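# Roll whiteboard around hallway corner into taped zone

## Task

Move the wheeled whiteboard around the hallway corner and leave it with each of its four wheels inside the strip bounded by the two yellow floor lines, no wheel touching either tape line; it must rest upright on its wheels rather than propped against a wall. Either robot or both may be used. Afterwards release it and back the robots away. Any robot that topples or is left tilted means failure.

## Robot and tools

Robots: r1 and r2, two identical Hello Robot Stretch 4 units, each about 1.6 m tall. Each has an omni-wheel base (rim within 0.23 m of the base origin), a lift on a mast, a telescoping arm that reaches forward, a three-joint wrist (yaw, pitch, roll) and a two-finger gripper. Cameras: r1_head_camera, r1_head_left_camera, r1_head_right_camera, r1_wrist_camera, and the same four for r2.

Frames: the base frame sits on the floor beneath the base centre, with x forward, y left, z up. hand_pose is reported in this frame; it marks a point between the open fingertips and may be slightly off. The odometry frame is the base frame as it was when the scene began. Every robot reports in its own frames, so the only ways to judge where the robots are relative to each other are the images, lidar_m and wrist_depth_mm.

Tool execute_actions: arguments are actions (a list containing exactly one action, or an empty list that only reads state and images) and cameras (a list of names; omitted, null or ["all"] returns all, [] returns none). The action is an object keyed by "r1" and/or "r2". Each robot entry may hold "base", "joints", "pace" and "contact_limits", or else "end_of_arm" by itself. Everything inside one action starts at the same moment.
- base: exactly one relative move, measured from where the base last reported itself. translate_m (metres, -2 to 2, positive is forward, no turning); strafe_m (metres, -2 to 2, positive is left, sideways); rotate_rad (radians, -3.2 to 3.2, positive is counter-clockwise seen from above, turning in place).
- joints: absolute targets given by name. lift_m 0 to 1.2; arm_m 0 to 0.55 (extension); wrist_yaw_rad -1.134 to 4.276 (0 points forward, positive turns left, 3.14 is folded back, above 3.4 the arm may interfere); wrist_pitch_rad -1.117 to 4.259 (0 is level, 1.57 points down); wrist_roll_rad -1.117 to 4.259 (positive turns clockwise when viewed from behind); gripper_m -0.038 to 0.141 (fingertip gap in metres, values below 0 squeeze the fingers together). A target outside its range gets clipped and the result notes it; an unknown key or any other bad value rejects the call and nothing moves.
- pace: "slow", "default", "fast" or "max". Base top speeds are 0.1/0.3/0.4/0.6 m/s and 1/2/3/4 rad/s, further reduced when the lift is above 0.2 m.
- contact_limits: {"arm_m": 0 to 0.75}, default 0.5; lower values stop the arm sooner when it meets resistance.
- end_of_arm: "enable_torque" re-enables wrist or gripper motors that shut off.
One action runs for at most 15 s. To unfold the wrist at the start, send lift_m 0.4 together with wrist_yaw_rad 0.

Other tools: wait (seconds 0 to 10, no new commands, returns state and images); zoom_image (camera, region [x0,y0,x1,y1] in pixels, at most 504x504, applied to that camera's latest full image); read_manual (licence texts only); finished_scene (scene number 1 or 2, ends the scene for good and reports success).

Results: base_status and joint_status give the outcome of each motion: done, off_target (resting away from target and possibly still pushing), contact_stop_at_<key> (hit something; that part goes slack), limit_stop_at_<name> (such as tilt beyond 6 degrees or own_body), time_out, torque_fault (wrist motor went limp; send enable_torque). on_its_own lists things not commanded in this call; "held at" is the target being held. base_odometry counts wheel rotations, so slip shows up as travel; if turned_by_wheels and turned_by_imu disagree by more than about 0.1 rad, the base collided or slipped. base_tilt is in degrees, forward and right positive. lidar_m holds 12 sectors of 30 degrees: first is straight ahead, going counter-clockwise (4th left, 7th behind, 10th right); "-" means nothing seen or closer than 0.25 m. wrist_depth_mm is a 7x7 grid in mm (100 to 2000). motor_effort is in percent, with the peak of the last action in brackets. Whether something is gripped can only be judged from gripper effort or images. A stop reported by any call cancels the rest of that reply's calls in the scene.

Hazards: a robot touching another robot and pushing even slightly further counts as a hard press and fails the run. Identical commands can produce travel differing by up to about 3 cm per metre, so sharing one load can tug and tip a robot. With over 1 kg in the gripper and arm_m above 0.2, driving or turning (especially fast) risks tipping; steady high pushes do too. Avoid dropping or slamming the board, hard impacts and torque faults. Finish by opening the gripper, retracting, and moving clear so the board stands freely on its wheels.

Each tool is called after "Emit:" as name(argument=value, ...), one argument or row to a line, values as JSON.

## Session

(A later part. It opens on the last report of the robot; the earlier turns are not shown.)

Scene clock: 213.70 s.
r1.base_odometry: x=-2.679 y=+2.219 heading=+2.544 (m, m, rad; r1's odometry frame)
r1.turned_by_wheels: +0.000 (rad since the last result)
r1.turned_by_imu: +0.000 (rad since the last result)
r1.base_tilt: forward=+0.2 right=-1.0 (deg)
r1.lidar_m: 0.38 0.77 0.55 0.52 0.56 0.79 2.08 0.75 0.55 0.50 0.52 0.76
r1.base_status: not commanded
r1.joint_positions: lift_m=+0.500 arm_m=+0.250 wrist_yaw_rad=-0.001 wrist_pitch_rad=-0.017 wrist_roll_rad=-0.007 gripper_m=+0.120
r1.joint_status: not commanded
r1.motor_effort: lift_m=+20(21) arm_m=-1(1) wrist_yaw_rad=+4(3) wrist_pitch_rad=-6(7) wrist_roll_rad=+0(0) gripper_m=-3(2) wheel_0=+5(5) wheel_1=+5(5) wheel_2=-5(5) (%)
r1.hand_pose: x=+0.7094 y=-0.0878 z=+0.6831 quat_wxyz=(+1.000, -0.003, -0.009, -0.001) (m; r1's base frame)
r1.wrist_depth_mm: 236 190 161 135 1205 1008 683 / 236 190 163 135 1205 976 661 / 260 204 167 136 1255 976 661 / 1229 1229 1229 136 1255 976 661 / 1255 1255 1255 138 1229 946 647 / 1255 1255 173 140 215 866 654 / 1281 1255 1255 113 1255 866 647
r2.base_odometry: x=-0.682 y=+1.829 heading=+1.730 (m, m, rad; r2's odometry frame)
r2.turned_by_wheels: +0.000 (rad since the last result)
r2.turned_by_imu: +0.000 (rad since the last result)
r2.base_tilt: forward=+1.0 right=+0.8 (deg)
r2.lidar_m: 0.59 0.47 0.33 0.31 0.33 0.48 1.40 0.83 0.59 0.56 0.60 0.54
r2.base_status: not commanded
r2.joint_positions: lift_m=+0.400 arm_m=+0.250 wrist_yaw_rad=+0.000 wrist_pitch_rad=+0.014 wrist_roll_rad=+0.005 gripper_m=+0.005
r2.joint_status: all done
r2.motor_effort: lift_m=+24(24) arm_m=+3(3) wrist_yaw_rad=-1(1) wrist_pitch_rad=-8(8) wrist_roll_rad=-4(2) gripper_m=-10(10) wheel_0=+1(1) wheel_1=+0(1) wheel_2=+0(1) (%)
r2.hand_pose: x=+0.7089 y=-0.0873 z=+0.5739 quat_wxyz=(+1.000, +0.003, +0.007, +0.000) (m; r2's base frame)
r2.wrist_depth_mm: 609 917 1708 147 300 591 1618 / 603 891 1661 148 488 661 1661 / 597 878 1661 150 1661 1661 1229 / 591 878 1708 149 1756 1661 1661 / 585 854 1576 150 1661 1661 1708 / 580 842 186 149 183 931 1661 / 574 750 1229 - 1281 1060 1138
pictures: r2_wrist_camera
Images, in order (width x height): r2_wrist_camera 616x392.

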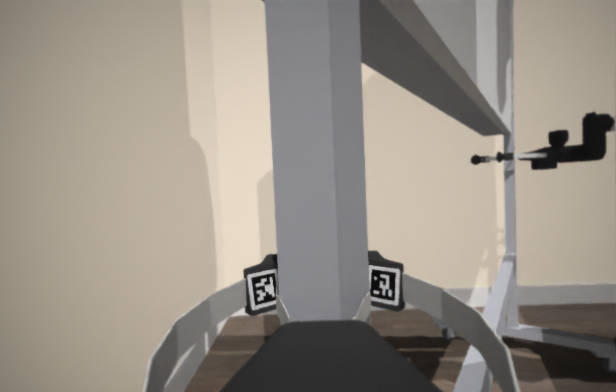

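Emit:
execute_actions(
  actions=[
    {"r1":{"base":{"translate_m":0.3},"pace":"slow"},"r2":{"base":{"translate_m":-0.1},"pace":"slow"}},
  ],
  cameras=["r1_head_camera","r1_wrist_camera","r2_head_camera"],
)

Scene clock: 232.37 s.
r1.base_odometry: x=-2.926 y=+2.388 heading=+2.542 (m, m, rad; r1's odometry frame)
r1.turned_by_wheels: -0.002 (rad since the last result)
r1.turned_by_imu: -0.005 (rad since the last result)
r1.base_tilt: forward=+0.1 right=-1.0 (deg)
r1.lidar_m: 0.40 0.72 0.54 0.52 0.54 0.77 2.15 0.76 0.53 0.51 0.54 0.77
r1.base_status: done
r1.joint_positions: lift_m=+0.500 arm_m=+0.250 wrist_yaw_rad=-0.022 wrist_pitch_rad=-0.017 wrist_roll_rad=-0.007 gripper_m=+0.120
r1.joint_status: not commanded
r1.on_its_own: wrist_yaw_rad is at rest, and its effort (+62) is outside its rest range (-13 to +13)
r1.motor_effort: lift_m=+20(20) arm_m=-1(1) wrist_yaw_rad=+62(64) wrist_pitch_rad=-6(7) wrist_roll_rad=+0(0) gripper_m=+0(1) wheel_0=-10(13) wheel_1=-3(5) wheel_2=-18(21) (%)
r1.hand_pose: x=+0.7075 y=-0.0937 z=+0.6830 quat_wxyz=(+1.000, -0.004, -0.009, -0.011) (m; r1's base frame)
r1.wrist_depth_mm: 164 153 144 127 946 904 634 / 165 154 144 128 946 891 634 / 213 188 169 129 946 878 627 / 931 931 931 130 946 866 615 / 946 931 946 130 960 854 615 / 931 946 946 131 976 750 615 / 946 960 960 113 976 798 603
r2.base_odometry: x=-0.666 y=+1.730 heading=+1.730 (m, m, rad; r2's odometry frame)
r2.turned_by_wheels: +0.001 (rad since the last result)
r2.turned_by_imu: +0.000 (rad since the last result)
r2.base_tilt: forward=+1.0 right=+0.8 (deg)
r2.lidar_m: 0.61 0.46 0.31 0.31 0.31 0.46 1.41 0.82 0.60 0.56 0.59 0.61
r2.base_status: done
r2.joint_positions: lift_m=+0.400 arm_m=+0.250 wrist_yaw_rad=+0.002 wrist_pitch_rad=+0.014 wrist_roll_rad=+0.005 gripper_m=+0.005
r2.joint_status: not commanded
r2.motor_effort: lift_m=+24(24) arm_m=+3(3) wrist_yaw_rad=-6(7) wrist_pitch_rad=-8(9) wrist_roll_rad=+2(0) gripper_m=-4(13) wheel_0=+6(7) wheel_1=+2(4) wheel_2=-1(6) (%)
r2.hand_pose: x=+0.7091 y=-0.0868 z=+0.5739 quat_wxyz=(+1.000, +0.003, +0.007, +0.001) (m; r2's base frame)
r2.wrist_depth_mm: 603 891 1576 142 488 1756 1708 / 597 878 1708 143 634 1756 1756 / 585 866 1661 144 1756 1756 1205 / 580 842 1661 145 1808 1808 1756 / 580 842 1397 147 1808 1756 1808 / 569 831 189 147 183 1661 1182 / 569 732 1182 - 1205 1118 1078
pictures: r1_head_camera, r1_wrist_camera, r2_head_camera
Images, in order (width x height): r1_head_camera 420x560, r1_wrist_camera 616x392, r2_head_camera 420x560.

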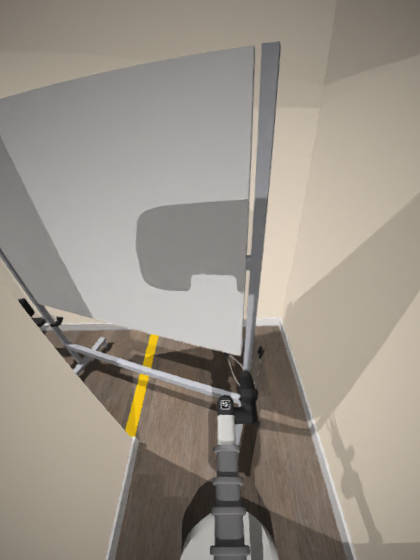

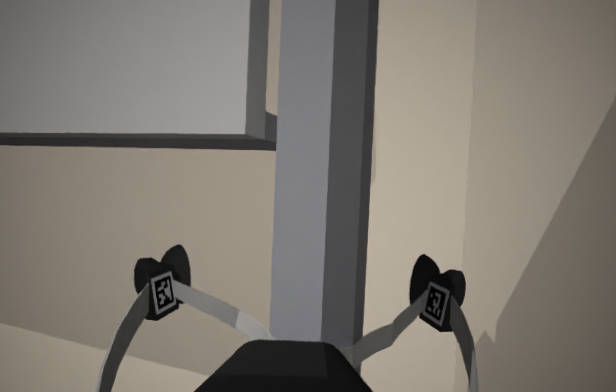

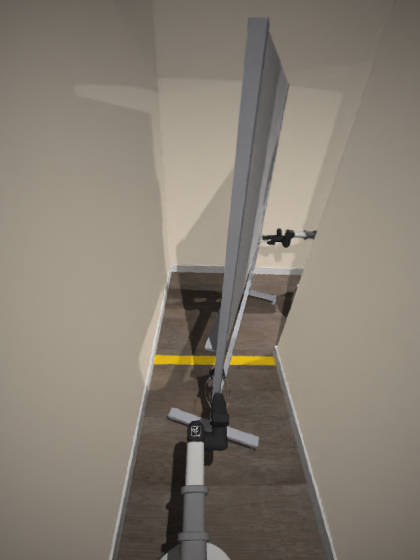

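Emit:
execute_actions(
  actions=[
    {"r2":{"base":{"translate_m":-0.15},"pace":"slow"}},
  ],
  cameras=[],
)

Emit:
execute_actions(
  actions=[
    {"r1":{"base":{"translate_m":0.22},"pace":"slow"},"r2":{"base":{"translate_m":-0.06},"pace":"slow"}},
  ],
  cameras=["r1_head_camera","r1_wrist_camera","r2_head_camera"],
)

Scene clock: 241.37 s.
r1.base_odometry: x=-2.927 y=+2.388 heading=+2.546 (m, m, rad; r1's odometry frame)
r1.turned_by_wheels: +0.004 (rad since the last result)
r1.turned_by_imu: +0.005 (rad since the last result)
r1.base_tilt: forward=+0.2 right=-1.0 (deg)
r1.lidar_m: 0.44 0.74 0.52 0.52 0.54 0.79 2.13 0.75 0.54 0.49 0.54 0.75
r1.base_status: not commanded
r1.joint_positions: lift_m=+0.500 arm_m=+0.250 wrist_yaw_rad=+0.019 wrist_pitch_rad=-0.017 wrist_roll_rad=-0.007 gripper_m=+0.120
r1.joint_status: not commanded
r1.on_its_own: wrist_yaw_rad is at rest, and its effort (-55) is outside its rest range (-13 to +13)
r1.motor_effort: lift_m=+21(20) arm_m=-1(1) wrist_yaw_rad=-55(61) wrist_pitch_rad=-6(7) wrist_roll_rad=-1(1) gripper_m=-7(6) wheel_0=+9(10) wheel_1=+1(3) wheel_2=+8(18) (%)
r1.hand_pose: x=+0.7111 y=-0.0819 z=+0.6830 quat_wxyz=(+1.000, -0.003, -0.009, +0.010) (m; r1's base frame)
r1.wrist_depth_mm: 219 205 191 917 917 891 732 / 220 206 194 931 917 904 723 / 227 207 197 946 917 917 707 / 960 960 200 931 946 917 699 / 991 960 203 931 946 931 699 / 976 195 193 960 946 931 683 / 991 976 195 113 960 917 707
r2.base_odometry: x=-0.642 y=+1.583 heading=+1.730 (m, m, rad; r2's odometry frame)
r2.turned_by_wheels: +0.000 (rad since the last result)
r2.turned_by_imu: -0.001 (rad since the last result)
r2.base_tilt: forward=+1.0 right=+0.8 (deg)
r2.lidar_m: 0.65 0.49 0.32 0.31 0.30 0.46 1.41 0.82 0.57 0.55 0.59 0.64
r2.base_status: done
r2.joint_positions: lift_m=+0.400 arm_m=+0.250 wrist_yaw_rad=+0.003 wrist_pitch_rad=+0.015 wrist_roll_rad=+0.005 gripper_m=+0.005
r2.joint_status: not commanded
r2.motor_effort: lift_m=+24(24) arm_m=+0(3) wrist_yaw_rad=-9(30) wrist_pitch_rad=-10(11) wrist_roll_rad=-3(1) gripper_m=-17(17) wheel_0=-8(8) wheel_1=-5(3) wheel_2=+8(14) (%)
r2.hand_pose: x=+0.7097 y=-0.0864 z=+0.5737 quat_wxyz=(+1.000, +0.003, +0.007, +0.002) (m; r2's base frame)
r2.wrist_depth_mm: 609 917 1576 172 1863 1863 699 / 603 891 1756 173 1921 1863 699 / 591 878 1708 175 1921 1863 707 / 591 866 1661 176 1921 1921 707 / 585 854 1618 177 1921 1983 723 / 580 854 186 177 187 1430 723 / 580 750 1205 - 1281 1138 750
pictures: none
No camera images: the call's "cameras" was empty. Leave "cameras" out to get every camera's image.

Scene clock: 243.20 s.
torque_fault: r1.wrist_yaw_rad switched itself off since the last result.
r1.base_odometry: x=-2.974 y=+2.415 heading=+2.622 (m, m, rad; r1's odometry frame)
r1.turned_by_wheels: +0.076 (rad since the last result)
r1.turned_by_imu: +0.077 (rad since the last result)
r1.base_tilt: forward=+0.2 right=-1.1 (deg)
r1.lidar_m: 0.52 0.78 0.52 0.51 0.57 0.85 1.64 0.72 0.52 0.50 0.56 0.82
r1.base_status: translate_m contact_stop (by the wheels' count: +0.054 of +0.220)
r1.joint_positions: lift_m=+0.500 arm_m=+0.250 wrist_yaw_rad=+0.094 wrist_pitch_rad=-0.017 wrist_roll_rad=-0.007 gripper_m=+0.120
r1.joint_status: not commanded
r1.on_its_own: the wheels are slack since a contact_stop; wrist_yaw_rad is off since a torque_fault, until you send "end_of_arm": "enable_torque" (your +0.000 is given up)
r1.motor_effort: lift_m=+21(21) arm_m=-1(1) wrist_yaw_rad=-1(99) wrist_pitch_rad=-7(7) wrist_roll_rad=-1(2) gripper_m=-2(12) wheel_0=+0(35) wheel_1=+0(14) wheel_2=+0(14) (%)
r1.hand_pose: x=+0.7164 y=-0.0601 z=+0.6831 quat_wxyz=(+0.999, -0.003, -0.009, +0.047) (m; r1's base frame)
r1.wrist_depth_mm: 233 208 183 854 842 820 788 / 235 210 184 878 842 820 788 / 248 218 185 891 854 809 788 / 1025 960 187 904 842 820 798 / 1008 976 189 878 866 820 798 / 1025 976 187 904 854 831 798 / 1042 991 189 112 878 842 809
r2.base_odometry: x=-0.633 y=+1.523 heading=+1.730 (m, m, rad; r2's odometry frame)
r2.turned_by_wheels: +0.000 (rad since the last result)
r2.turned_by_imu: +0.000 (rad since the last result)
r2.base_tilt: forward=+1.1 right=+0.9 (deg)
r2.lidar_m: 0.63 0.45 0.33 0.29 0.32 0.47 1.41 0.83 0.59 0.56 0.58 0.64
r2.base_status: done
r2.joint_positions: lift_m=+0.400 arm_m=+0.251 wrist_yaw_rad=+0.002 wrist_pitch_rad=+0.014 wrist_roll_rad=+0.005 gripper_m=+0.005
r2.joint_status: not commanded
r2.motor_effort: lift_m=+23(24) arm_m=-3(3) wrist_yaw_rad=-5(20) wrist_pitch_rad=-9(12) wrist_roll_rad=+0(2) gripper_m=-9(22) wheel_0=-1(12) wheel_1=-2(11) wheel_2=+1(17) (%)
r2.hand_pose: x=+0.7101 y=-0.0869 z=+0.5738 quat_wxyz=(+1.000, +0.003, +0.007, +0.001) (m; r2's base frame)
r2.wrist_depth_mm: 609 904 1430 170 1921 1983 699 / 591 891 1756 172 1921 1983 699 / 591 878 1756 172 1983 1983 707 / 585 866 1661 173 - - 723 / 580 866 1618 175 - - 732 / 574 842 186 174 186 1430 732 / 574 732 1205 - 1281 1078 741
pictures: r1_head_camera, r1_wrist_camera, r2_head_camera
Images, in order (width x height): r1_head_camera 420x560, r1_wrist_camera 616x392, r2_head_camera 420x560.

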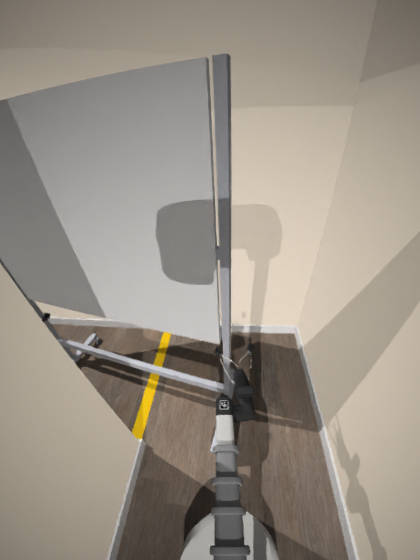

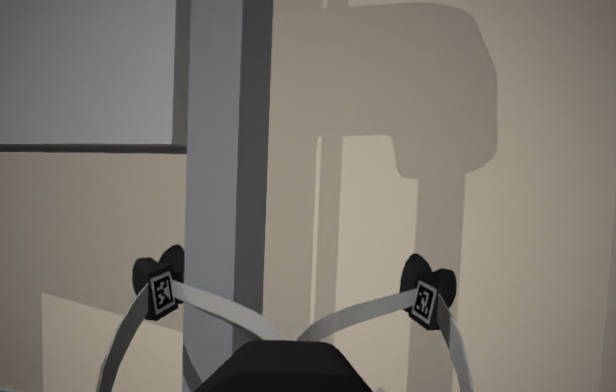

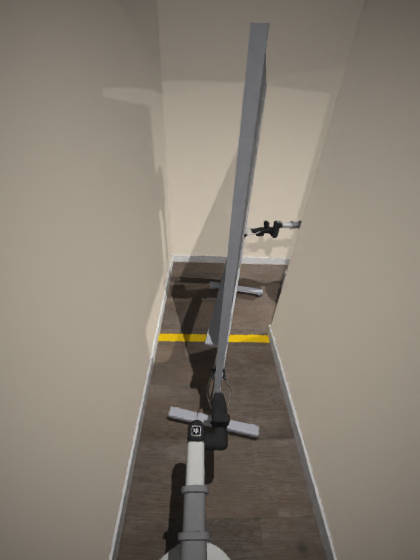

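Emit:
execute_actions(
  actions=[
    {"r1":{"end_of_arm":"enable_torque"}},
  ],
  cameras=[],
)

Emit:
execute_actions(
  actions=[
    {"r1":{"base":{"translate_m":-0.3},"pace":"slow"}},
  ],
  cameras=["r1_head_camera","r1_wrist_camera","r2_head_camera"],
)

Scene clock: 252.07 s.
r1.base_odometry: x=-2.974 y=+2.415 heading=+2.622 (m, m, rad; r1's odometry frame)
r1.turned_by_wheels: +0.000 (rad since the last result)
r1.turned_by_imu: +0.000 (rad since the last result)
r1.base_tilt: forward=+0.2 right=-0.9 (deg)
r1.lidar_m: 0.51 0.77 0.52 0.52 0.56 0.86 1.64 0.70 0.52 0.51 0.57 0.85
r1.base_status: not commanded
r1.joint_positions: lift_m=+0.500 arm_m=+0.250 wrist_yaw_rad=+0.094 wrist_pitch_rad=-0.017 wrist_roll_rad=-0.007 gripper_m=+0.120
r1.joint_status: not commanded
r1.end_of_arm: enable_torque: each motor that was off is on again
r1.on_its_own: wrist_yaw_rad is held at +0.094, not at your +0.000, since a torque_fault; the wheels are slack since a contact_stop
r1.motor_effort: lift_m=+20(20) arm_m=-1(1) wrist_yaw_rad=+0(0) wrist_pitch_rad=-6(7) wrist_roll_rad=-1(1) gripper_m=-3(1) wheel_0=+0(0) wheel_1=+0(0) wheel_2=+0(0) (%)
r1.hand_pose: x=+0.7164 y=-0.0601 z=+0.6831 quat_wxyz=(+0.999, -0.003, -0.009, +0.047) (m; r1's base frame)
r1.wrist_depth_mm: 235 208 183 866 831 809 768 / 235 209 183 878 842 820 788 / 248 217 185 878 854 820 788 / 1008 960 187 878 854 831 798 / 1008 991 189 891 866 831 788 / 1025 976 187 904 842 820 809 / 1025 976 189 113 866 831 809
r2.base_odometry: x=-0.633 y=+1.523 heading=+1.730 (m, m, rad; r2's odometry frame)
r2.turned_by_wheels: +0.000 (rad since the last result)
r2.turned_by_imu: +0.000 (rad since the last result)
r2.base_tilt: forward=+1.0 right=+0.8 (deg)
r2.lidar_m: 0.64 0.47 0.32 0.32 0.34 0.48 1.40 0.83 0.58 0.55 0.59 0.65
r2.base_status: not commanded
r2.joint_positions: lift_m=+0.400 arm_m=+0.251 wrist_yaw_rad=+0.002 wrist_pitch_rad=+0.014 wrist_roll_rad=+0.005 gripper_m=+0.005
r2.joint_status: not commanded
r2.motor_effort: lift_m=+24(24) arm_m=-3(3) wrist_yaw_rad=-5(5) wrist_pitch_rad=-9(8) wrist_roll_rad=-1(2) gripper_m=-9(11) wheel_0=-1(1) wheel_1=-2(2) wheel_2=+1(1) (%)
r2.hand_pose: x=+0.7101 y=-0.0869 z=+0.5738 quat_wxyz=(+1.000, +0.003, +0.007, +0.001) (m; r2's base frame)
r2.wrist_depth_mm: 609 904 1430 170 1983 1983 699 / 597 878 1756 172 1983 1983 707 / 591 866 1708 173 1921 1983 715 / 585 866 1661 173 - - 715 / 580 854 1618 175 - - 723 / 580 842 185 174 186 1430 732 / 574 741 1205 - 1281 1078 750
pictures: none
No camera images: the call's "cameras" was empty. Leave "cameras" out to get every camera's image.

Scene clock: 256.33 s.
r1.base_odometry: x=-2.714 y=+2.266 heading=+2.621 (m, m, rad; r1's odometry frame)
r1.turned_by_wheels: -0.001 (rad since the last result)
r1.turned_by_imu: -0.001 (rad since the last result)
r1.base_tilt: forward=+0.2 right=-0.9 (deg)
r1.lidar_m: 0.82 0.74 0.53 0.53 0.57 0.88 1.55 0.66 0.51 0.48 0.55 0.81
r1.base_status: done
r1.joint_positions: lift_m=+0.500 arm_m=+0.250 wrist_yaw_rad=+0.094 wrist_pitch_rad=-0.017 wrist_roll_rad=-0.007 gripper_m=+0.120
r1.joint_status: not commanded
r1.on_its_own: wrist_yaw_rad is held at +0.094, not at your +0.000, since a torque_fault
r1.motor_effort: lift_m=+21(20) arm_m=-1(1) wrist_yaw_rad=-1(0) wrist_pitch_rad=-6(7) wrist_roll_rad=-1(1) gripper_m=-4(2) wheel_0=-5(7) wheel_1=-3(5) wheel_2=+2(9) (%)
r1.hand_pose: x=+0.7164 y=-0.0601 z=+0.6831 quat_wxyz=(+0.999, -0.003, -0.009, +0.047) (m; r1's base frame)
r1.wrist_depth_mm: 647 574 517 500 1118 1078 960 / 647 580 521 1160 1138 1078 960 / 676 585 525 492 1160 1098 946 / 1336 1308 1229 1160 1138 1118 917 / 1366 1308 1229 1160 1138 1118 917 / 1366 1308 1229 488 1138 1098 904 / 1336 1255 1281 113 1160 1098 891
r2.base_odometry: x=-0.633 y=+1.523 heading=+1.730 (m, m, rad; r2's odometry frame)
r2.turned_by_wheels: +0.000 (rad since the last result)
r2.turned_by_imu: +0.000 (rad since the last result)
r2.base_tilt: forward=+1.0 right=+0.8 (deg)
r2.lidar_m: 0.64 0.46 0.33 0.28 0.33 0.45 1.40 0.82 0.59 0.56 0.59 0.63
r2.base_status: not commanded
r2.joint_positions: lift_m=+0.400 arm_m=+0.251 wrist_yaw_rad=+0.002 wrist_pitch_rad=+0.014 wrist_roll_rad=+0.005 gripper_m=+0.005
r2.joint_status: not commanded
r2.motor_effort: lift_m=+24(24) arm_m=-3(3) wrist_yaw_rad=-6(5) wrist_pitch_rad=-8(10) wrist_roll_rad=-2(1) gripper_m=-9(8) wheel_0=-1(1) wheel_1=-2(2) wheel_2=+1(1) (%)
r2.hand_pose: x=+0.7101 y=-0.0869 z=+0.5738 quat_wxyz=(+1.000, +0.003, +0.007, +0.001) (m; r2's base frame)
r2.wrist_depth_mm: 603 904 1430 170 1921 1921 691 / 597 878 1756 171 1983 1921 691 / 591 878 1661 172 1983 1983 715 / 585 866 1661 173 - - 723 / 585 854 1661 175 - - 723 / 574 831 186 174 186 1537 732 / 574 741 1182 - 1308 1078 741
pictures: r1_head_camera, r1_wrist_camera, r2_head_camera
Images, in order (width x height): r1_head_camera 420x560, r1_wrist_camera 616x392, r2_head_camera 420x560.

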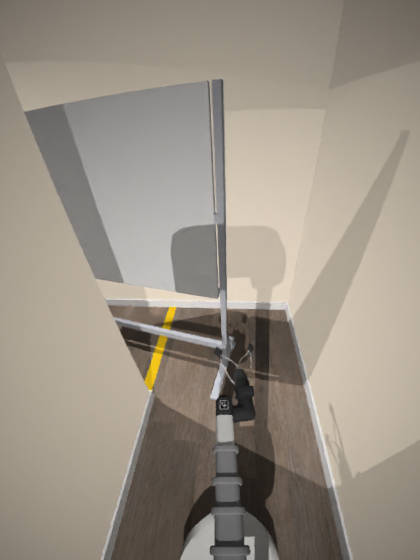

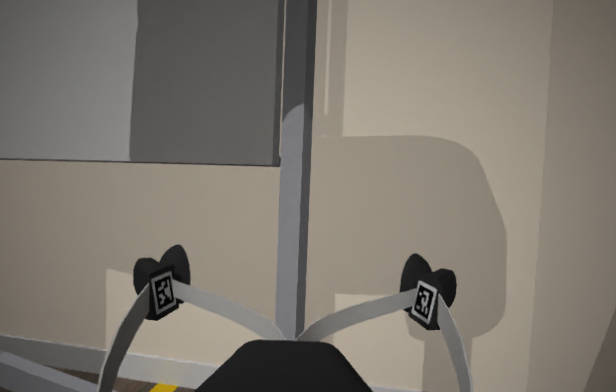

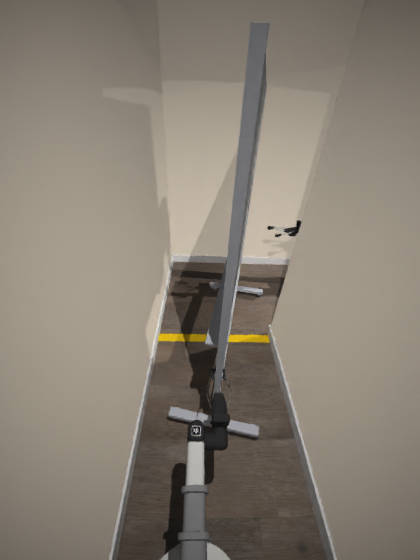

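Emit:
execute_actions(
  actions=[
    {"r1":{"base":{"translate_m":0.53},"pace":"slow"}},
  ],
  cameras=["r1_head_camera","r1_wrist_camera","r2_head_camera"],
)

Scene clock: 268.83 s.
r1.base_odometry: x=-3.174 y=+2.529 heading=+2.622 (m, m, rad; r1's odometry frame)
r1.turned_by_wheels: +0.000 (rad since the last result)
r1.turned_by_imu: +0.001 (rad since the last result)
r1.base_tilt: forward=+0.1 right=-1.0 (deg)
r1.lidar_m: 0.41 0.67 0.50 0.47 0.53 0.82 1.67 0.74 0.55 0.54 0.60 0.86
r1.base_status: done
r1.joint_positions: lift_m=+0.500 arm_m=+0.250 wrist_yaw_rad=+0.092 wrist_pitch_rad=-0.017 wrist_roll_rad=-0.007 gripper_m=+0.120
r1.joint_status: not commanded
r1.on_its_own: wrist_yaw_rad is held at +0.094, not at your +0.000, since a torque_fault
r1.motor_effort: lift_m=+20(20) arm_m=-1(1) wrist_yaw_rad=+3(6) wrist_pitch_rad=-6(7) wrist_roll_rad=+0(1) gripper_m=-5(1) wheel_0=+5(10) wheel_1=+3(6) wheel_2=-5(7) (%)
r1.hand_pose: x=+0.7163 y=-0.0605 z=+0.6830 quat_wxyz=(+0.999, -0.003, -0.009, +0.046) (m; r1's base frame)
r1.wrist_depth_mm: 169 160 153 138 627 603 585 / 171 161 154 139 627 603 585 / 210 187 173 141 634 609 591 / 750 723 683 142 640 615 591 / 768 723 691 142 647 615 591 / 768 723 699 143 198 615 597 / 778 732 715 113 654 615 603
r2.base_odometry: x=-0.633 y=+1.523 heading=+1.730 (m, m, rad; r2's odometry frame)
r2.turned_by_wheels: +0.000 (rad since the last result)
r2.turned_by_imu: -0.001 (rad since the last result)
r2.base_tilt: forward=+1.1 right=+0.8 (deg)
r2.lidar_m: 0.62 0.44 0.33 0.30 0.31 0.47 1.41 0.83 0.58 0.56 0.59 0.67
r2.base_status: not commanded
r2.joint_positions: lift_m=+0.400 arm_m=+0.251 wrist_yaw_rad=+0.001 wrist_pitch_rad=+0.014 wrist_roll_rad=+0.005 gripper_m=+0.005
r2.joint_status: not commanded
r2.motor_effort: lift_m=+24(24) arm_m=-3(3) wrist_yaw_rad=-2(6) wrist_pitch_rad=-9(9) wrist_roll_rad=-2(2) gripper_m=-8(9) wheel_0=+0(1) wheel_1=-2(2) wheel_2=+0(1) (%)
r2.hand_pose: x=+0.7100 y=-0.0872 z=+0.5739 quat_wxyz=(+1.000, +0.003, +0.007, +0.000) (m; r2's base frame)
r2.wrist_depth_mm: 615 904 1281 169 1921 1921 691 / 597 891 1756 171 1983 1921 699 / 591 878 1708 171 1983 1499 707 / 591 866 1661 173 - - 715 / 580 854 1661 174 - 1537 723 / 580 842 186 174 187 1281 732 / 574 741 1205 - 1308 1078 741
pictures: r1_head_camera, r1_wrist_camera, r2_head_camera
Images, in order (width x height): r1_head_camera 420x560, r1_wrist_camera 616x392, r2_head_camera 420x560.

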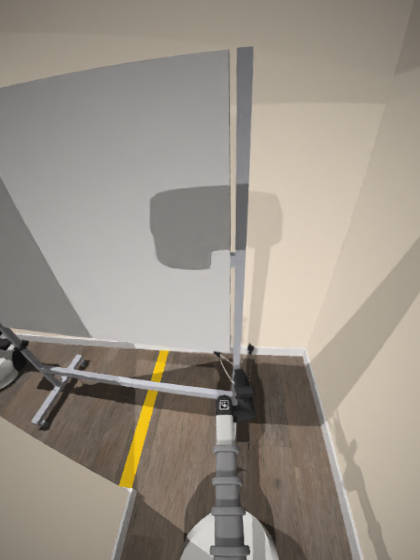

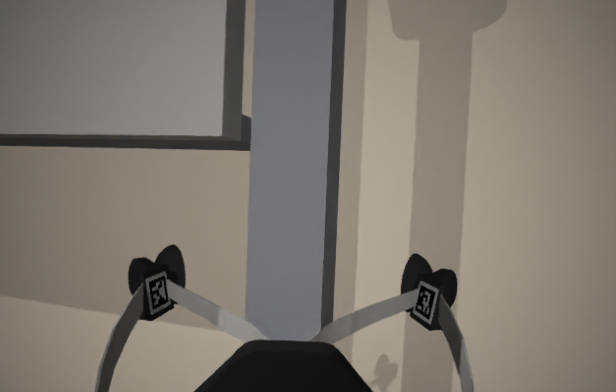

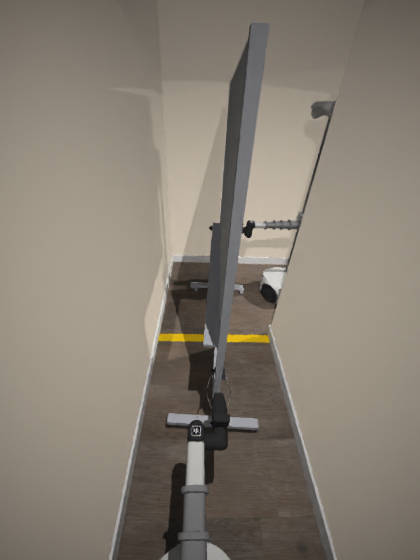

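Emit:
execute_actions(
  actions=[
    {"r1":{"base":{"translate_m":-0.5},"joints":{"arm_m":0.05}}},
  ],
  cameras=[],
)

Emit:
execute_actions(
  actions=[
    {"r2":{"base":{"translate_m":-0.75},"pace":"slow"}},
  ],
  cameras=["r2_head_camera","r2_head_left_camera","r2_wrist_camera"],
)

Scene clock: 278.37 s.
r1.base_odometry: x=-2.740 y=+2.280 heading=+2.621 (m, m, rad; r1's odometry frame)
r1.turned_by_wheels: -0.001 (rad since the last result)
r1.turned_by_imu: -0.001 (rad since the last result)
r1.base_tilt: forward=+0.1 right=-1.1 (deg)
r1.lidar_m: 0.93 0.73 0.55 0.53 0.58 0.87 1.57 0.65 0.51 0.49 0.54 0.78
r1.base_status: done
r1.joint_positions: lift_m=+0.500 arm_m=+0.051 wrist_yaw_rad=+0.094 wrist_pitch_rad=-0.017 wrist_roll_rad=-0.007 gripper_m=+0.120
r1.joint_status: all done
r1.on_its_own: wrist_yaw_rad is held at +0.094, not at your +0.000, since a torque_fault
r1.motor_effort: lift_m=+21(20) arm_m=-5(8) wrist_yaw_rad=-1(5) wrist_pitch_rad=-7(7) wrist_roll_rad=-1(1) gripper_m=-1(3) wheel_0=-5(9) wheel_1=-3(6) wheel_2=+0(6) (%)
r1.hand_pose: x=+0.5172 y=-0.0601 z=+0.6830 quat_wxyz=(+0.999, -0.003, -0.009, +0.047) (m; r1's base frame)
r1.wrist_depth_mm: 976 931 878 820 1281 1255 931 / 1008 931 891 842 1281 1255 931 / 1008 931 878 842 1308 1281 917 / 1537 1464 1397 1336 1281 1255 917 / 1537 1499 1397 1366 1281 1255 891 / 1499 960 1397 1336 1308 1229 878 / 1366 1336 917 113 1308 1281 854
r2.base_odometry: x=-0.633 y=+1.523 heading=+1.730 (m, m, rad; r2's odometry frame)
r2.turned_by_wheels: +0.000 (rad since the last result)
r2.turned_by_imu: -0.001 (rad since the last result)
r2.base_tilt: forward=+1.1 right=+0.8 (deg)
r2.lidar_m: 0.60 0.47 0.32 0.31 0.32 0.46 1.40 0.85 0.60 0.56 0.60 0.66
r2.base_status: not commanded
r2.joint_positions: lift_m=+0.400 arm_m=+0.251 wrist_yaw_rad=+0.001 wrist_pitch_rad=+0.014 wrist_roll_rad=+0.005 gripper_m=+0.005
r2.joint_status: not commanded
r2.motor_effort: lift_m=+24(24) arm_m=-3(3) wrist_yaw_rad=-2(2) wrist_pitch_rad=-8(9) wrist_roll_rad=-1(2) gripper_m=-7(5) wheel_0=-1(1) wheel_1=-2(2) wheel_2=+0(0) (%)
r2.hand_pose: x=+0.7100 y=-0.0872 z=+0.5739 quat_wxyz=(+1.000, +0.003, +0.007, +0.000) (m; r2's base frame)
r2.wrist_depth_mm: 609 904 1255 169 1921 1983 699 / 597 891 1756 170 1921 1983 707 / 591 866 1756 171 - 1983 707 / 591 866 1661 173 - - 715 / 580 854 1576 174 - - 723 / 580 842 186 174 188 1576 732 / 574 741 1205 - 1281 1078 750
pictures: none
No camera images: the call's "cameras" was empty. Leave "cameras" out to get every camera's image.

Scene clock: 287.13 s.
r1.base_odometry: x=-2.740 y=+2.280 heading=+2.621 (m, m, rad; r1's odometry frame)
r1.turned_by_wheels: +0.000 (rad since the last result)
r1.turned_by_imu: +0.000 (rad since the last result)
r1.base_tilt: forward=+0.2 right=-1.0 (deg)
r1.lidar_m: 1.61 0.71 0.55 0.53 0.59 0.85 1.59 0.67 0.52 0.48 0.53 0.78
r1.base_status: not commanded
r1.joint_positions: lift_m=+0.500 arm_m=+0.051 wrist_yaw_rad=+0.094 wrist_pitch_rad=-0.017 wrist_roll_rad=-0.007 gripper_m=+0.120
r1.joint_status: not commanded
r1.on_its_own: wrist_yaw_rad is held at +0.094, not at your +0.000, since a torque_fault
r1.motor_effort: lift_m=+20(20) arm_m=-5(5) wrist_yaw_rad=-1(1) wrist_pitch_rad=-7(7) wrist_roll_rad=+0(0) gripper_m=+0(2) wheel_0=-5(5) wheel_1=-3(3) wheel_2=+0(0) (%)
r1.hand_pose: x=+0.5172 y=-0.0601 z=+0.6830 quat_wxyz=(+0.999, -0.003, -0.009, +0.047) (m; r1's base frame)
r1.wrist_depth_mm: 960 1430 1366 1336 1255 1229 946 / 960 1464 1366 1336 1281 1281 917 / 960 1464 1366 1336 1308 1255 917 / 1499 1464 1397 1336 1281 1255 917 / 1537 1499 1430 1366 1308 1255 891 / 1255 1499 1397 1366 1281 1281 878 / 1255 1366 1430 112 1281 1255 866
r2.base_odometry: x=-0.514 y=+0.783 heading=+1.730 (m, m, rad; r2's odometry frame)
r2.turned_by_wheels: +0.000 (rad since the last result)
r2.turned_by_imu: +0.005 (rad since the last result)
r2.base_tilt: forward=+1.1 right=+0.8 (deg)
r2.lidar_m: 0.63 0.48 0.33 0.31 0.33 0.45 1.40 1.54 1.21 0.55 0.59 0.67
r2.base_status: done
r2.joint_positions: lift_m=+0.400 arm_m=+0.251 wrist_yaw_rad=+0.006 wrist_pitch_rad=+0.014 wrist_roll_rad=+0.005 gripper_m=+0.005
r2.joint_status: not commanded
r2.on_its_own: wrist_yaw_rad is at rest, and its effort (-17) is outside its rest range (-13 to +13)
r2.motor_effort: lift_m=+24(24) arm_m=-3(3) wrist_yaw_rad=-17(21) wrist_pitch_rad=-9(9) wrist_roll_rad=-3(0) gripper_m=-9(11) wheel_0=+0(4) wheel_1=-1(7) wheel_2=+6(10) (%)
r2.hand_pose: x=+0.7104 y=-0.0857 z=+0.5738 quat_wxyz=(+1.000, +0.003, +0.007, +0.003) (m; r2's base frame)
r2.wrist_depth_mm: 591 866 1205 170 - 1060 715 / 591 866 1661 172 - 1078 723 / 580 854 1618 173 - 1098 715 / 574 854 1576 174 - 1098 732 / 569 831 1537 175 - 1118 732 / 564 820 186 175 189 1008 741 / 564 723 1182 - 1281 991 750
pictures: r2_head_camera, r2_head_left_camera, r2_wrist_camera
Images, in order (width x height): r2_head_camera 420x560, r2_head_left_camera 420x672, r2_wrist_camera 616x392.

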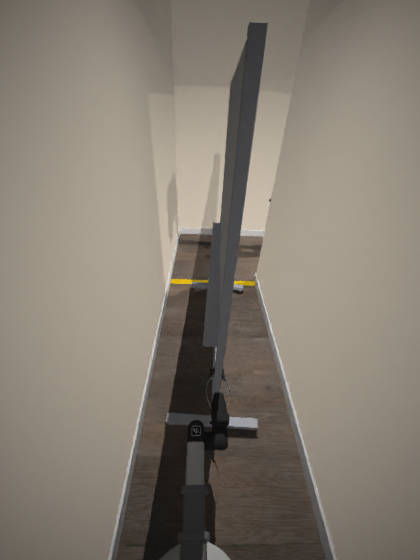

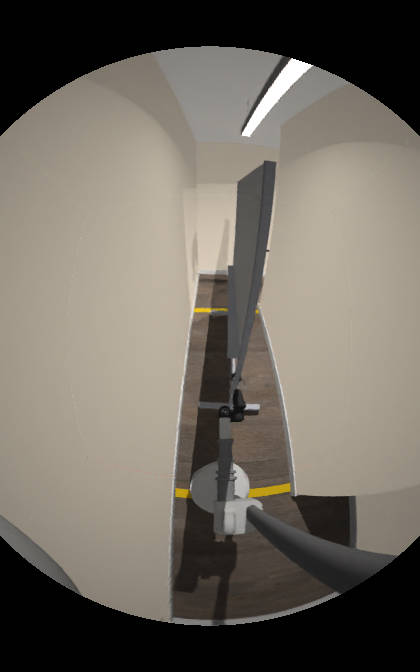

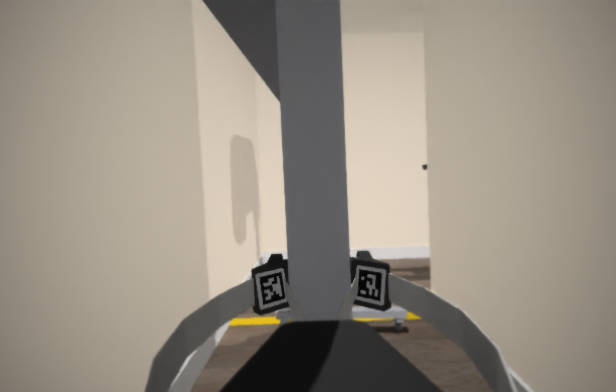

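Emit:
execute_actions(
  actions=[
    {"r2":{"base":{"translate_m":-0.32},"pace":"slow"}},
  ],
  cameras=[],
)

Emit:
execute_actions(
  actions=[
    {"r2":{"joints":{"gripper_m":0.13}}},
  ],
  cameras=[],
)

Emit:
execute_actions(
  actions=[
    {"r2":{"base":{"translate_m":-0.45},"joints":{"arm_m":0.0}}},
  ],
  cameras=["r2_head_camera","r2_head_left_camera"],
)

Scene clock: 299.00 s.
r1.base_odometry: x=-2.740 y=+2.280 heading=+2.621 (m, m, rad; r1's odometry frame)
r1.turned_by_wheels: +0.000 (rad since the last result)
r1.turned_by_imu: +0.000 (rad since the last result)
r1.base_tilt: forward=+0.2 right=-0.9 (deg)
r1.lidar_m: 1.63 0.74 0.56 0.53 0.59 0.85 1.56 0.69 0.52 0.48 0.53 0.79
r1.base_status: not commanded
r1.joint_positions: lift_m=+0.500 arm_m=+0.051 wrist_yaw_rad=+0.094 wrist_pitch_rad=-0.017 wrist_roll_rad=-0.007 gripper_m=+0.120
r1.joint_status: not commanded
r1.on_its_own: wrist_yaw_rad is held at +0.094, not at your +0.000, since a torque_fault
r1.motor_effort: lift_m=+20(20) arm_m=-5(5) wrist_yaw_rad=-2(1) wrist_pitch_rad=-7(6) wrist_roll_rad=-1(1) gripper_m=+0(1) wheel_0=-5(5) wheel_1=-3(3) wheel_2=+0(0) (%)
r1.hand_pose: x=+0.5172 y=-0.0601 z=+0.6830 quat_wxyz=(+0.999, -0.003, -0.009, +0.047) (m; r1's base frame)
r1.wrist_depth_mm: 1499 1464 1397 1336 1281 1229 931 / 1537 1464 1397 1336 1281 1229 931 / 1537 1430 1397 1366 1281 1255 904 / 1537 1430 1397 1366 1308 1229 917 / 1576 1499 1397 1336 1308 1255 904 / 1537 1499 1397 1366 1281 1255 878 / 1281 1336 1397 112 1281 1255 866
r2.base_odometry: x=-0.463 y=+0.467 heading=+1.730 (m, m, rad; r2's odometry frame)
r2.turned_by_wheels: +0.000 (rad since the last result)
r2.turned_by_imu: +0.002 (rad since the last result)
r2.base_tilt: forward=+1.1 right=+0.8 (deg)
r2.lidar_m: 0.64 0.48 0.34 0.31 0.34 0.49 1.13 1.19 1.19 0.69 0.60 0.67
r2.base_status: done
r2.joint_positions: lift_m=+0.400 arm_m=+0.251 wrist_yaw_rad=+0.006 wrist_pitch_rad=+0.014 wrist_roll_rad=+0.005 gripper_m=+0.005
r2.joint_status: not commanded
r2.on_its_own: wrist_yaw_rad is at rest, and its effort (-17) is outside its rest range (-13 to +13)
r2.motor_effort: lift_m=+23(24) arm_m=-3(3) wrist_yaw_rad=-17(20) wrist_pitch_rad=-9(9) wrist_roll_rad=-3(3) gripper_m=-9(10) wheel_0=+1(2) wheel_1=-2(4) wheel_2=+5(10) (%)
r2.hand_pose: x=+0.7104 y=-0.0857 z=+0.5738 quat_wxyz=(+1.000, +0.003, +0.007, +0.003) (m; r2's base frame)
r2.wrist_depth_mm: 597 878 1205 170 - 1078 715 / 591 866 1661 171 - 1078 715 / 580 854 1618 173 - 1078 723 / 574 842 1576 173 - 1098 723 / 574 831 1537 175 - 1118 741 / 569 820 186 176 189 1008 750 / 564 723 1205 - 1308 991 759
pictures: none
No camera images: the call's "cameras" was empty. Leave "cameras" out to get every camera's image.

Scene clock: 301.17 s.
r1.base_odometry: x=-2.740 y=+2.280 heading=+2.621 (m, m, rad; r1's odometry frame)
r1.turned_by_wheels: +0.000 (rad since the last result)
r1.turned_by_imu: +0.000 (rad since the last result)
r1.base_tilt: forward=+0.2 right=-1.0 (deg)
r1.lidar_m: 1.59 0.74 0.55 0.53 0.58 0.88 1.56 0.68 0.51 0.49 0.53 0.83
r1.base_status: not commanded
r1.joint_positions: lift_m=+0.500 arm_m=+0.051 wrist_yaw_rad=+0.094 wrist_pitch_rad=-0.017 wrist_roll_rad=-0.007 gripper_m=+0.120
r1.joint_status: not commanded
r1.on_its_own: wrist_yaw_rad is held at +0.094, not at your +0.000, since a torque_fault
r1.motor_effort: lift_m=+20(21) arm_m=-5(5) wrist_yaw_rad=+0(1) wrist_pitch_rad=-8(7) wrist_roll_rad=-1(0) gripper_m=-2(0) wheel_0=-5(5) wheel_1=-3(3) wheel_2=+0(0) (%)
r1.hand_pose: x=+0.5172 y=-0.0601 z=+0.6830 quat_wxyz=(+0.999, -0.003, -0.009, +0.047) (m; r1's base frame)
r1.wrist_depth_mm: 1499 1430 1366 1308 1281 1229 946 / 1499 1464 1430 1366 1308 1205 917 / 1537 1464 1430 1336 1308 1255 917 / 1499 1499 1397 1336 1281 1255 917 / 1537 1464 1397 1336 1308 1255 891 / 1537 1499 1430 1366 1308 1281 878 / 1308 1336 1430 113 1308 1281 854
r2.base_odometry: x=-0.463 y=+0.467 heading=+1.730 (m, m, rad; r2's odometry frame)
r2.turned_by_wheels: +0.000 (rad since the last result)
r2.turned_by_imu: +0.000 (rad since the last result)
r2.base_tilt: forward=+1.1 right=+0.8 (deg)
r2.lidar_m: 0.64 0.47 0.34 0.31 0.34 0.48 1.14 1.17 1.19 0.66 0.59 0.68
r2.base_status: not commanded
r2.joint_positions: lift_m=+0.400 arm_m=+0.251 wrist_yaw_rad=+0.000 wrist_pitch_rad=+0.014 wrist_roll_rad=+0.005 gripper_m=+0.130
r2.joint_status: all done
r2.motor_effort: lift_m=+24(24) arm_m=-3(3) wrist_yaw_rad=-1(16) wrist_pitch_rad=-8(10) wrist_roll_rad=-2(1) gripper_m=-2(11) wheel_0=+1(1) wheel_1=-2(2) wheel_2=+1(5) (%)
r2.hand_pose: x=+0.7099 y=-0.0873 z=+0.5738 quat_wxyz=(+1.000, +0.003, +0.007, +0.000) (m; r2's base frame)
r2.wrist_depth_mm: 609 891 338 171 - 1042 699 / 597 878 1537 172 - 1042 707 / 585 866 1661 174 - 1078 715 / 585 866 1618 175 - 1078 723 / 574 798 1618 176 - 904 723 / 569 788 1255 176 1464 917 732 / 574 778 1205 - 1281 1078 750
pictures: none
No camera images: the call's "cameras" was empty. Leave "cameras" out to get every camera's image.

Scene clock: 304.13 s.
r1.base_odometry: x=-2.740 y=+2.280 heading=+2.621 (m, m, rad; r1's odometry frame)
r1.turned_by_wheels: +0.000 (rad since the last result)
r1.turned_by_imu: +0.000 (rad since the last result)
r1.base_tilt: forward=+0.2 right=-1.0 (deg)
r1.lidar_m: 1.60 0.71 0.54 0.53 0.58 0.87 1.56 0.68 0.50 0.49 0.54 0.84
r1.base_status: not commanded
r1.joint_positions: lift_m=+0.500 arm_m=+0.051 wrist_yaw_rad=+0.094 wrist_pitch_rad=-0.017 wrist_roll_rad=-0.007 gripper_m=+0.120
r1.joint_status: not commanded
r1.on_its_own: wrist_yaw_rad is held at +0.094, not at your +0.000, since a torque_fault
r1.motor_effort: lift_m=+21(20) arm_m=-5(5) wrist_yaw_rad=+0(0) wrist_pitch_rad=-8(8) wrist_roll_rad=-1(0) gripper_m=-2(1) wheel_0=-5(5) wheel_1=-3(3) wheel_2=+0(0) (%)
r1.hand_pose: x=+0.5172 y=-0.0601 z=+0.6830 quat_wxyz=(+0.999, -0.003, -0.009, +0.047) (m; r1's base frame)
r1.wrist_depth_mm: 1464 1464 1397 1336 1281 1255 931 / 1499 1430 1366 1336 1308 1229 931 / 1537 1464 1397 1336 1281 1255 904 / 1576 1499 1397 1336 1308 1255 904 / 1537 1499 1430 1397 1308 1255 904 / 1576 1464 1397 1366 1281 1255 891 / 1308 1336 1430 113 1336 1255 866
r2.base_odometry: x=-0.392 y=+0.023 heading=+1.730 (m, m, rad; r2's odometry frame)
r2.turned_by_wheels: +0.000 (rad since the last result)
r2.turned_by_imu: +0.001 (rad since the last result)
r2.base_tilt: forward=+1.0 right=+0.8 (deg)
r2.lidar_m: 1.09 0.48 0.34 0.32 0.34 0.49 0.68 0.72 0.99 1.14 0.87 0.83
r2.base_status: done
r2.joint_positions: lift_m=+0.400 arm_m=+0.002 wrist_yaw_rad=+0.000 wrist_pitch_rad=+0.014 wrist_roll_rad=+0.005 gripper_m=+0.130
r2.joint_status: all done
r2.motor_effort: lift_m=+24(24) arm_m=-9(13) wrist_yaw_rad=+0(1) wrist_pitch_rad=-9(9) wrist_roll_rad=-2(3) gripper_m=+0(1) wheel_0=-1(4) wheel_1=+1(5) wheel_2=+0(10) (%)
r2.hand_pose: x=+0.4609 y=-0.0875 z=+0.5739 quat_wxyz=(+1.000, +0.003, +0.007, +0.000) (m; r2's base frame)
r2.wrist_depth_mm: 615 904 1756 - - 1025 691 / 603 891 1756 - - 1042 707 / 597 878 1708 - - 1060 707 / 597 866 1618 - - 1060 715 / 591 809 1576 - - 904 707 / 585 798 1255 878 1464 904 723 / 585 788 1205 - 1281 1098 741
pictures: r2_head_camera, r2_head_left_camera
Images, in order (width x height): r2_head_camera 420x560, r2_head_left_camera 420x672.

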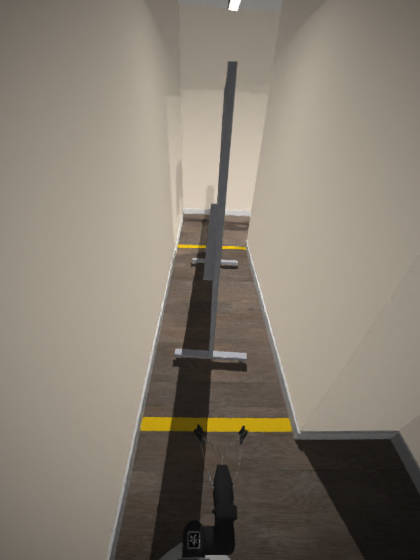

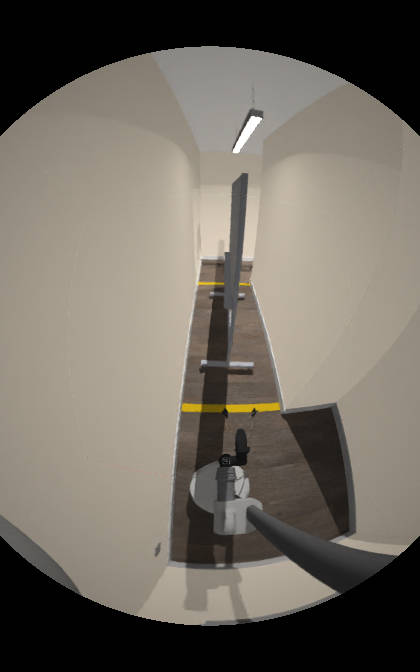

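Emit:
finished_scene(
  scene=2,
)

The scene is finished: the task was done.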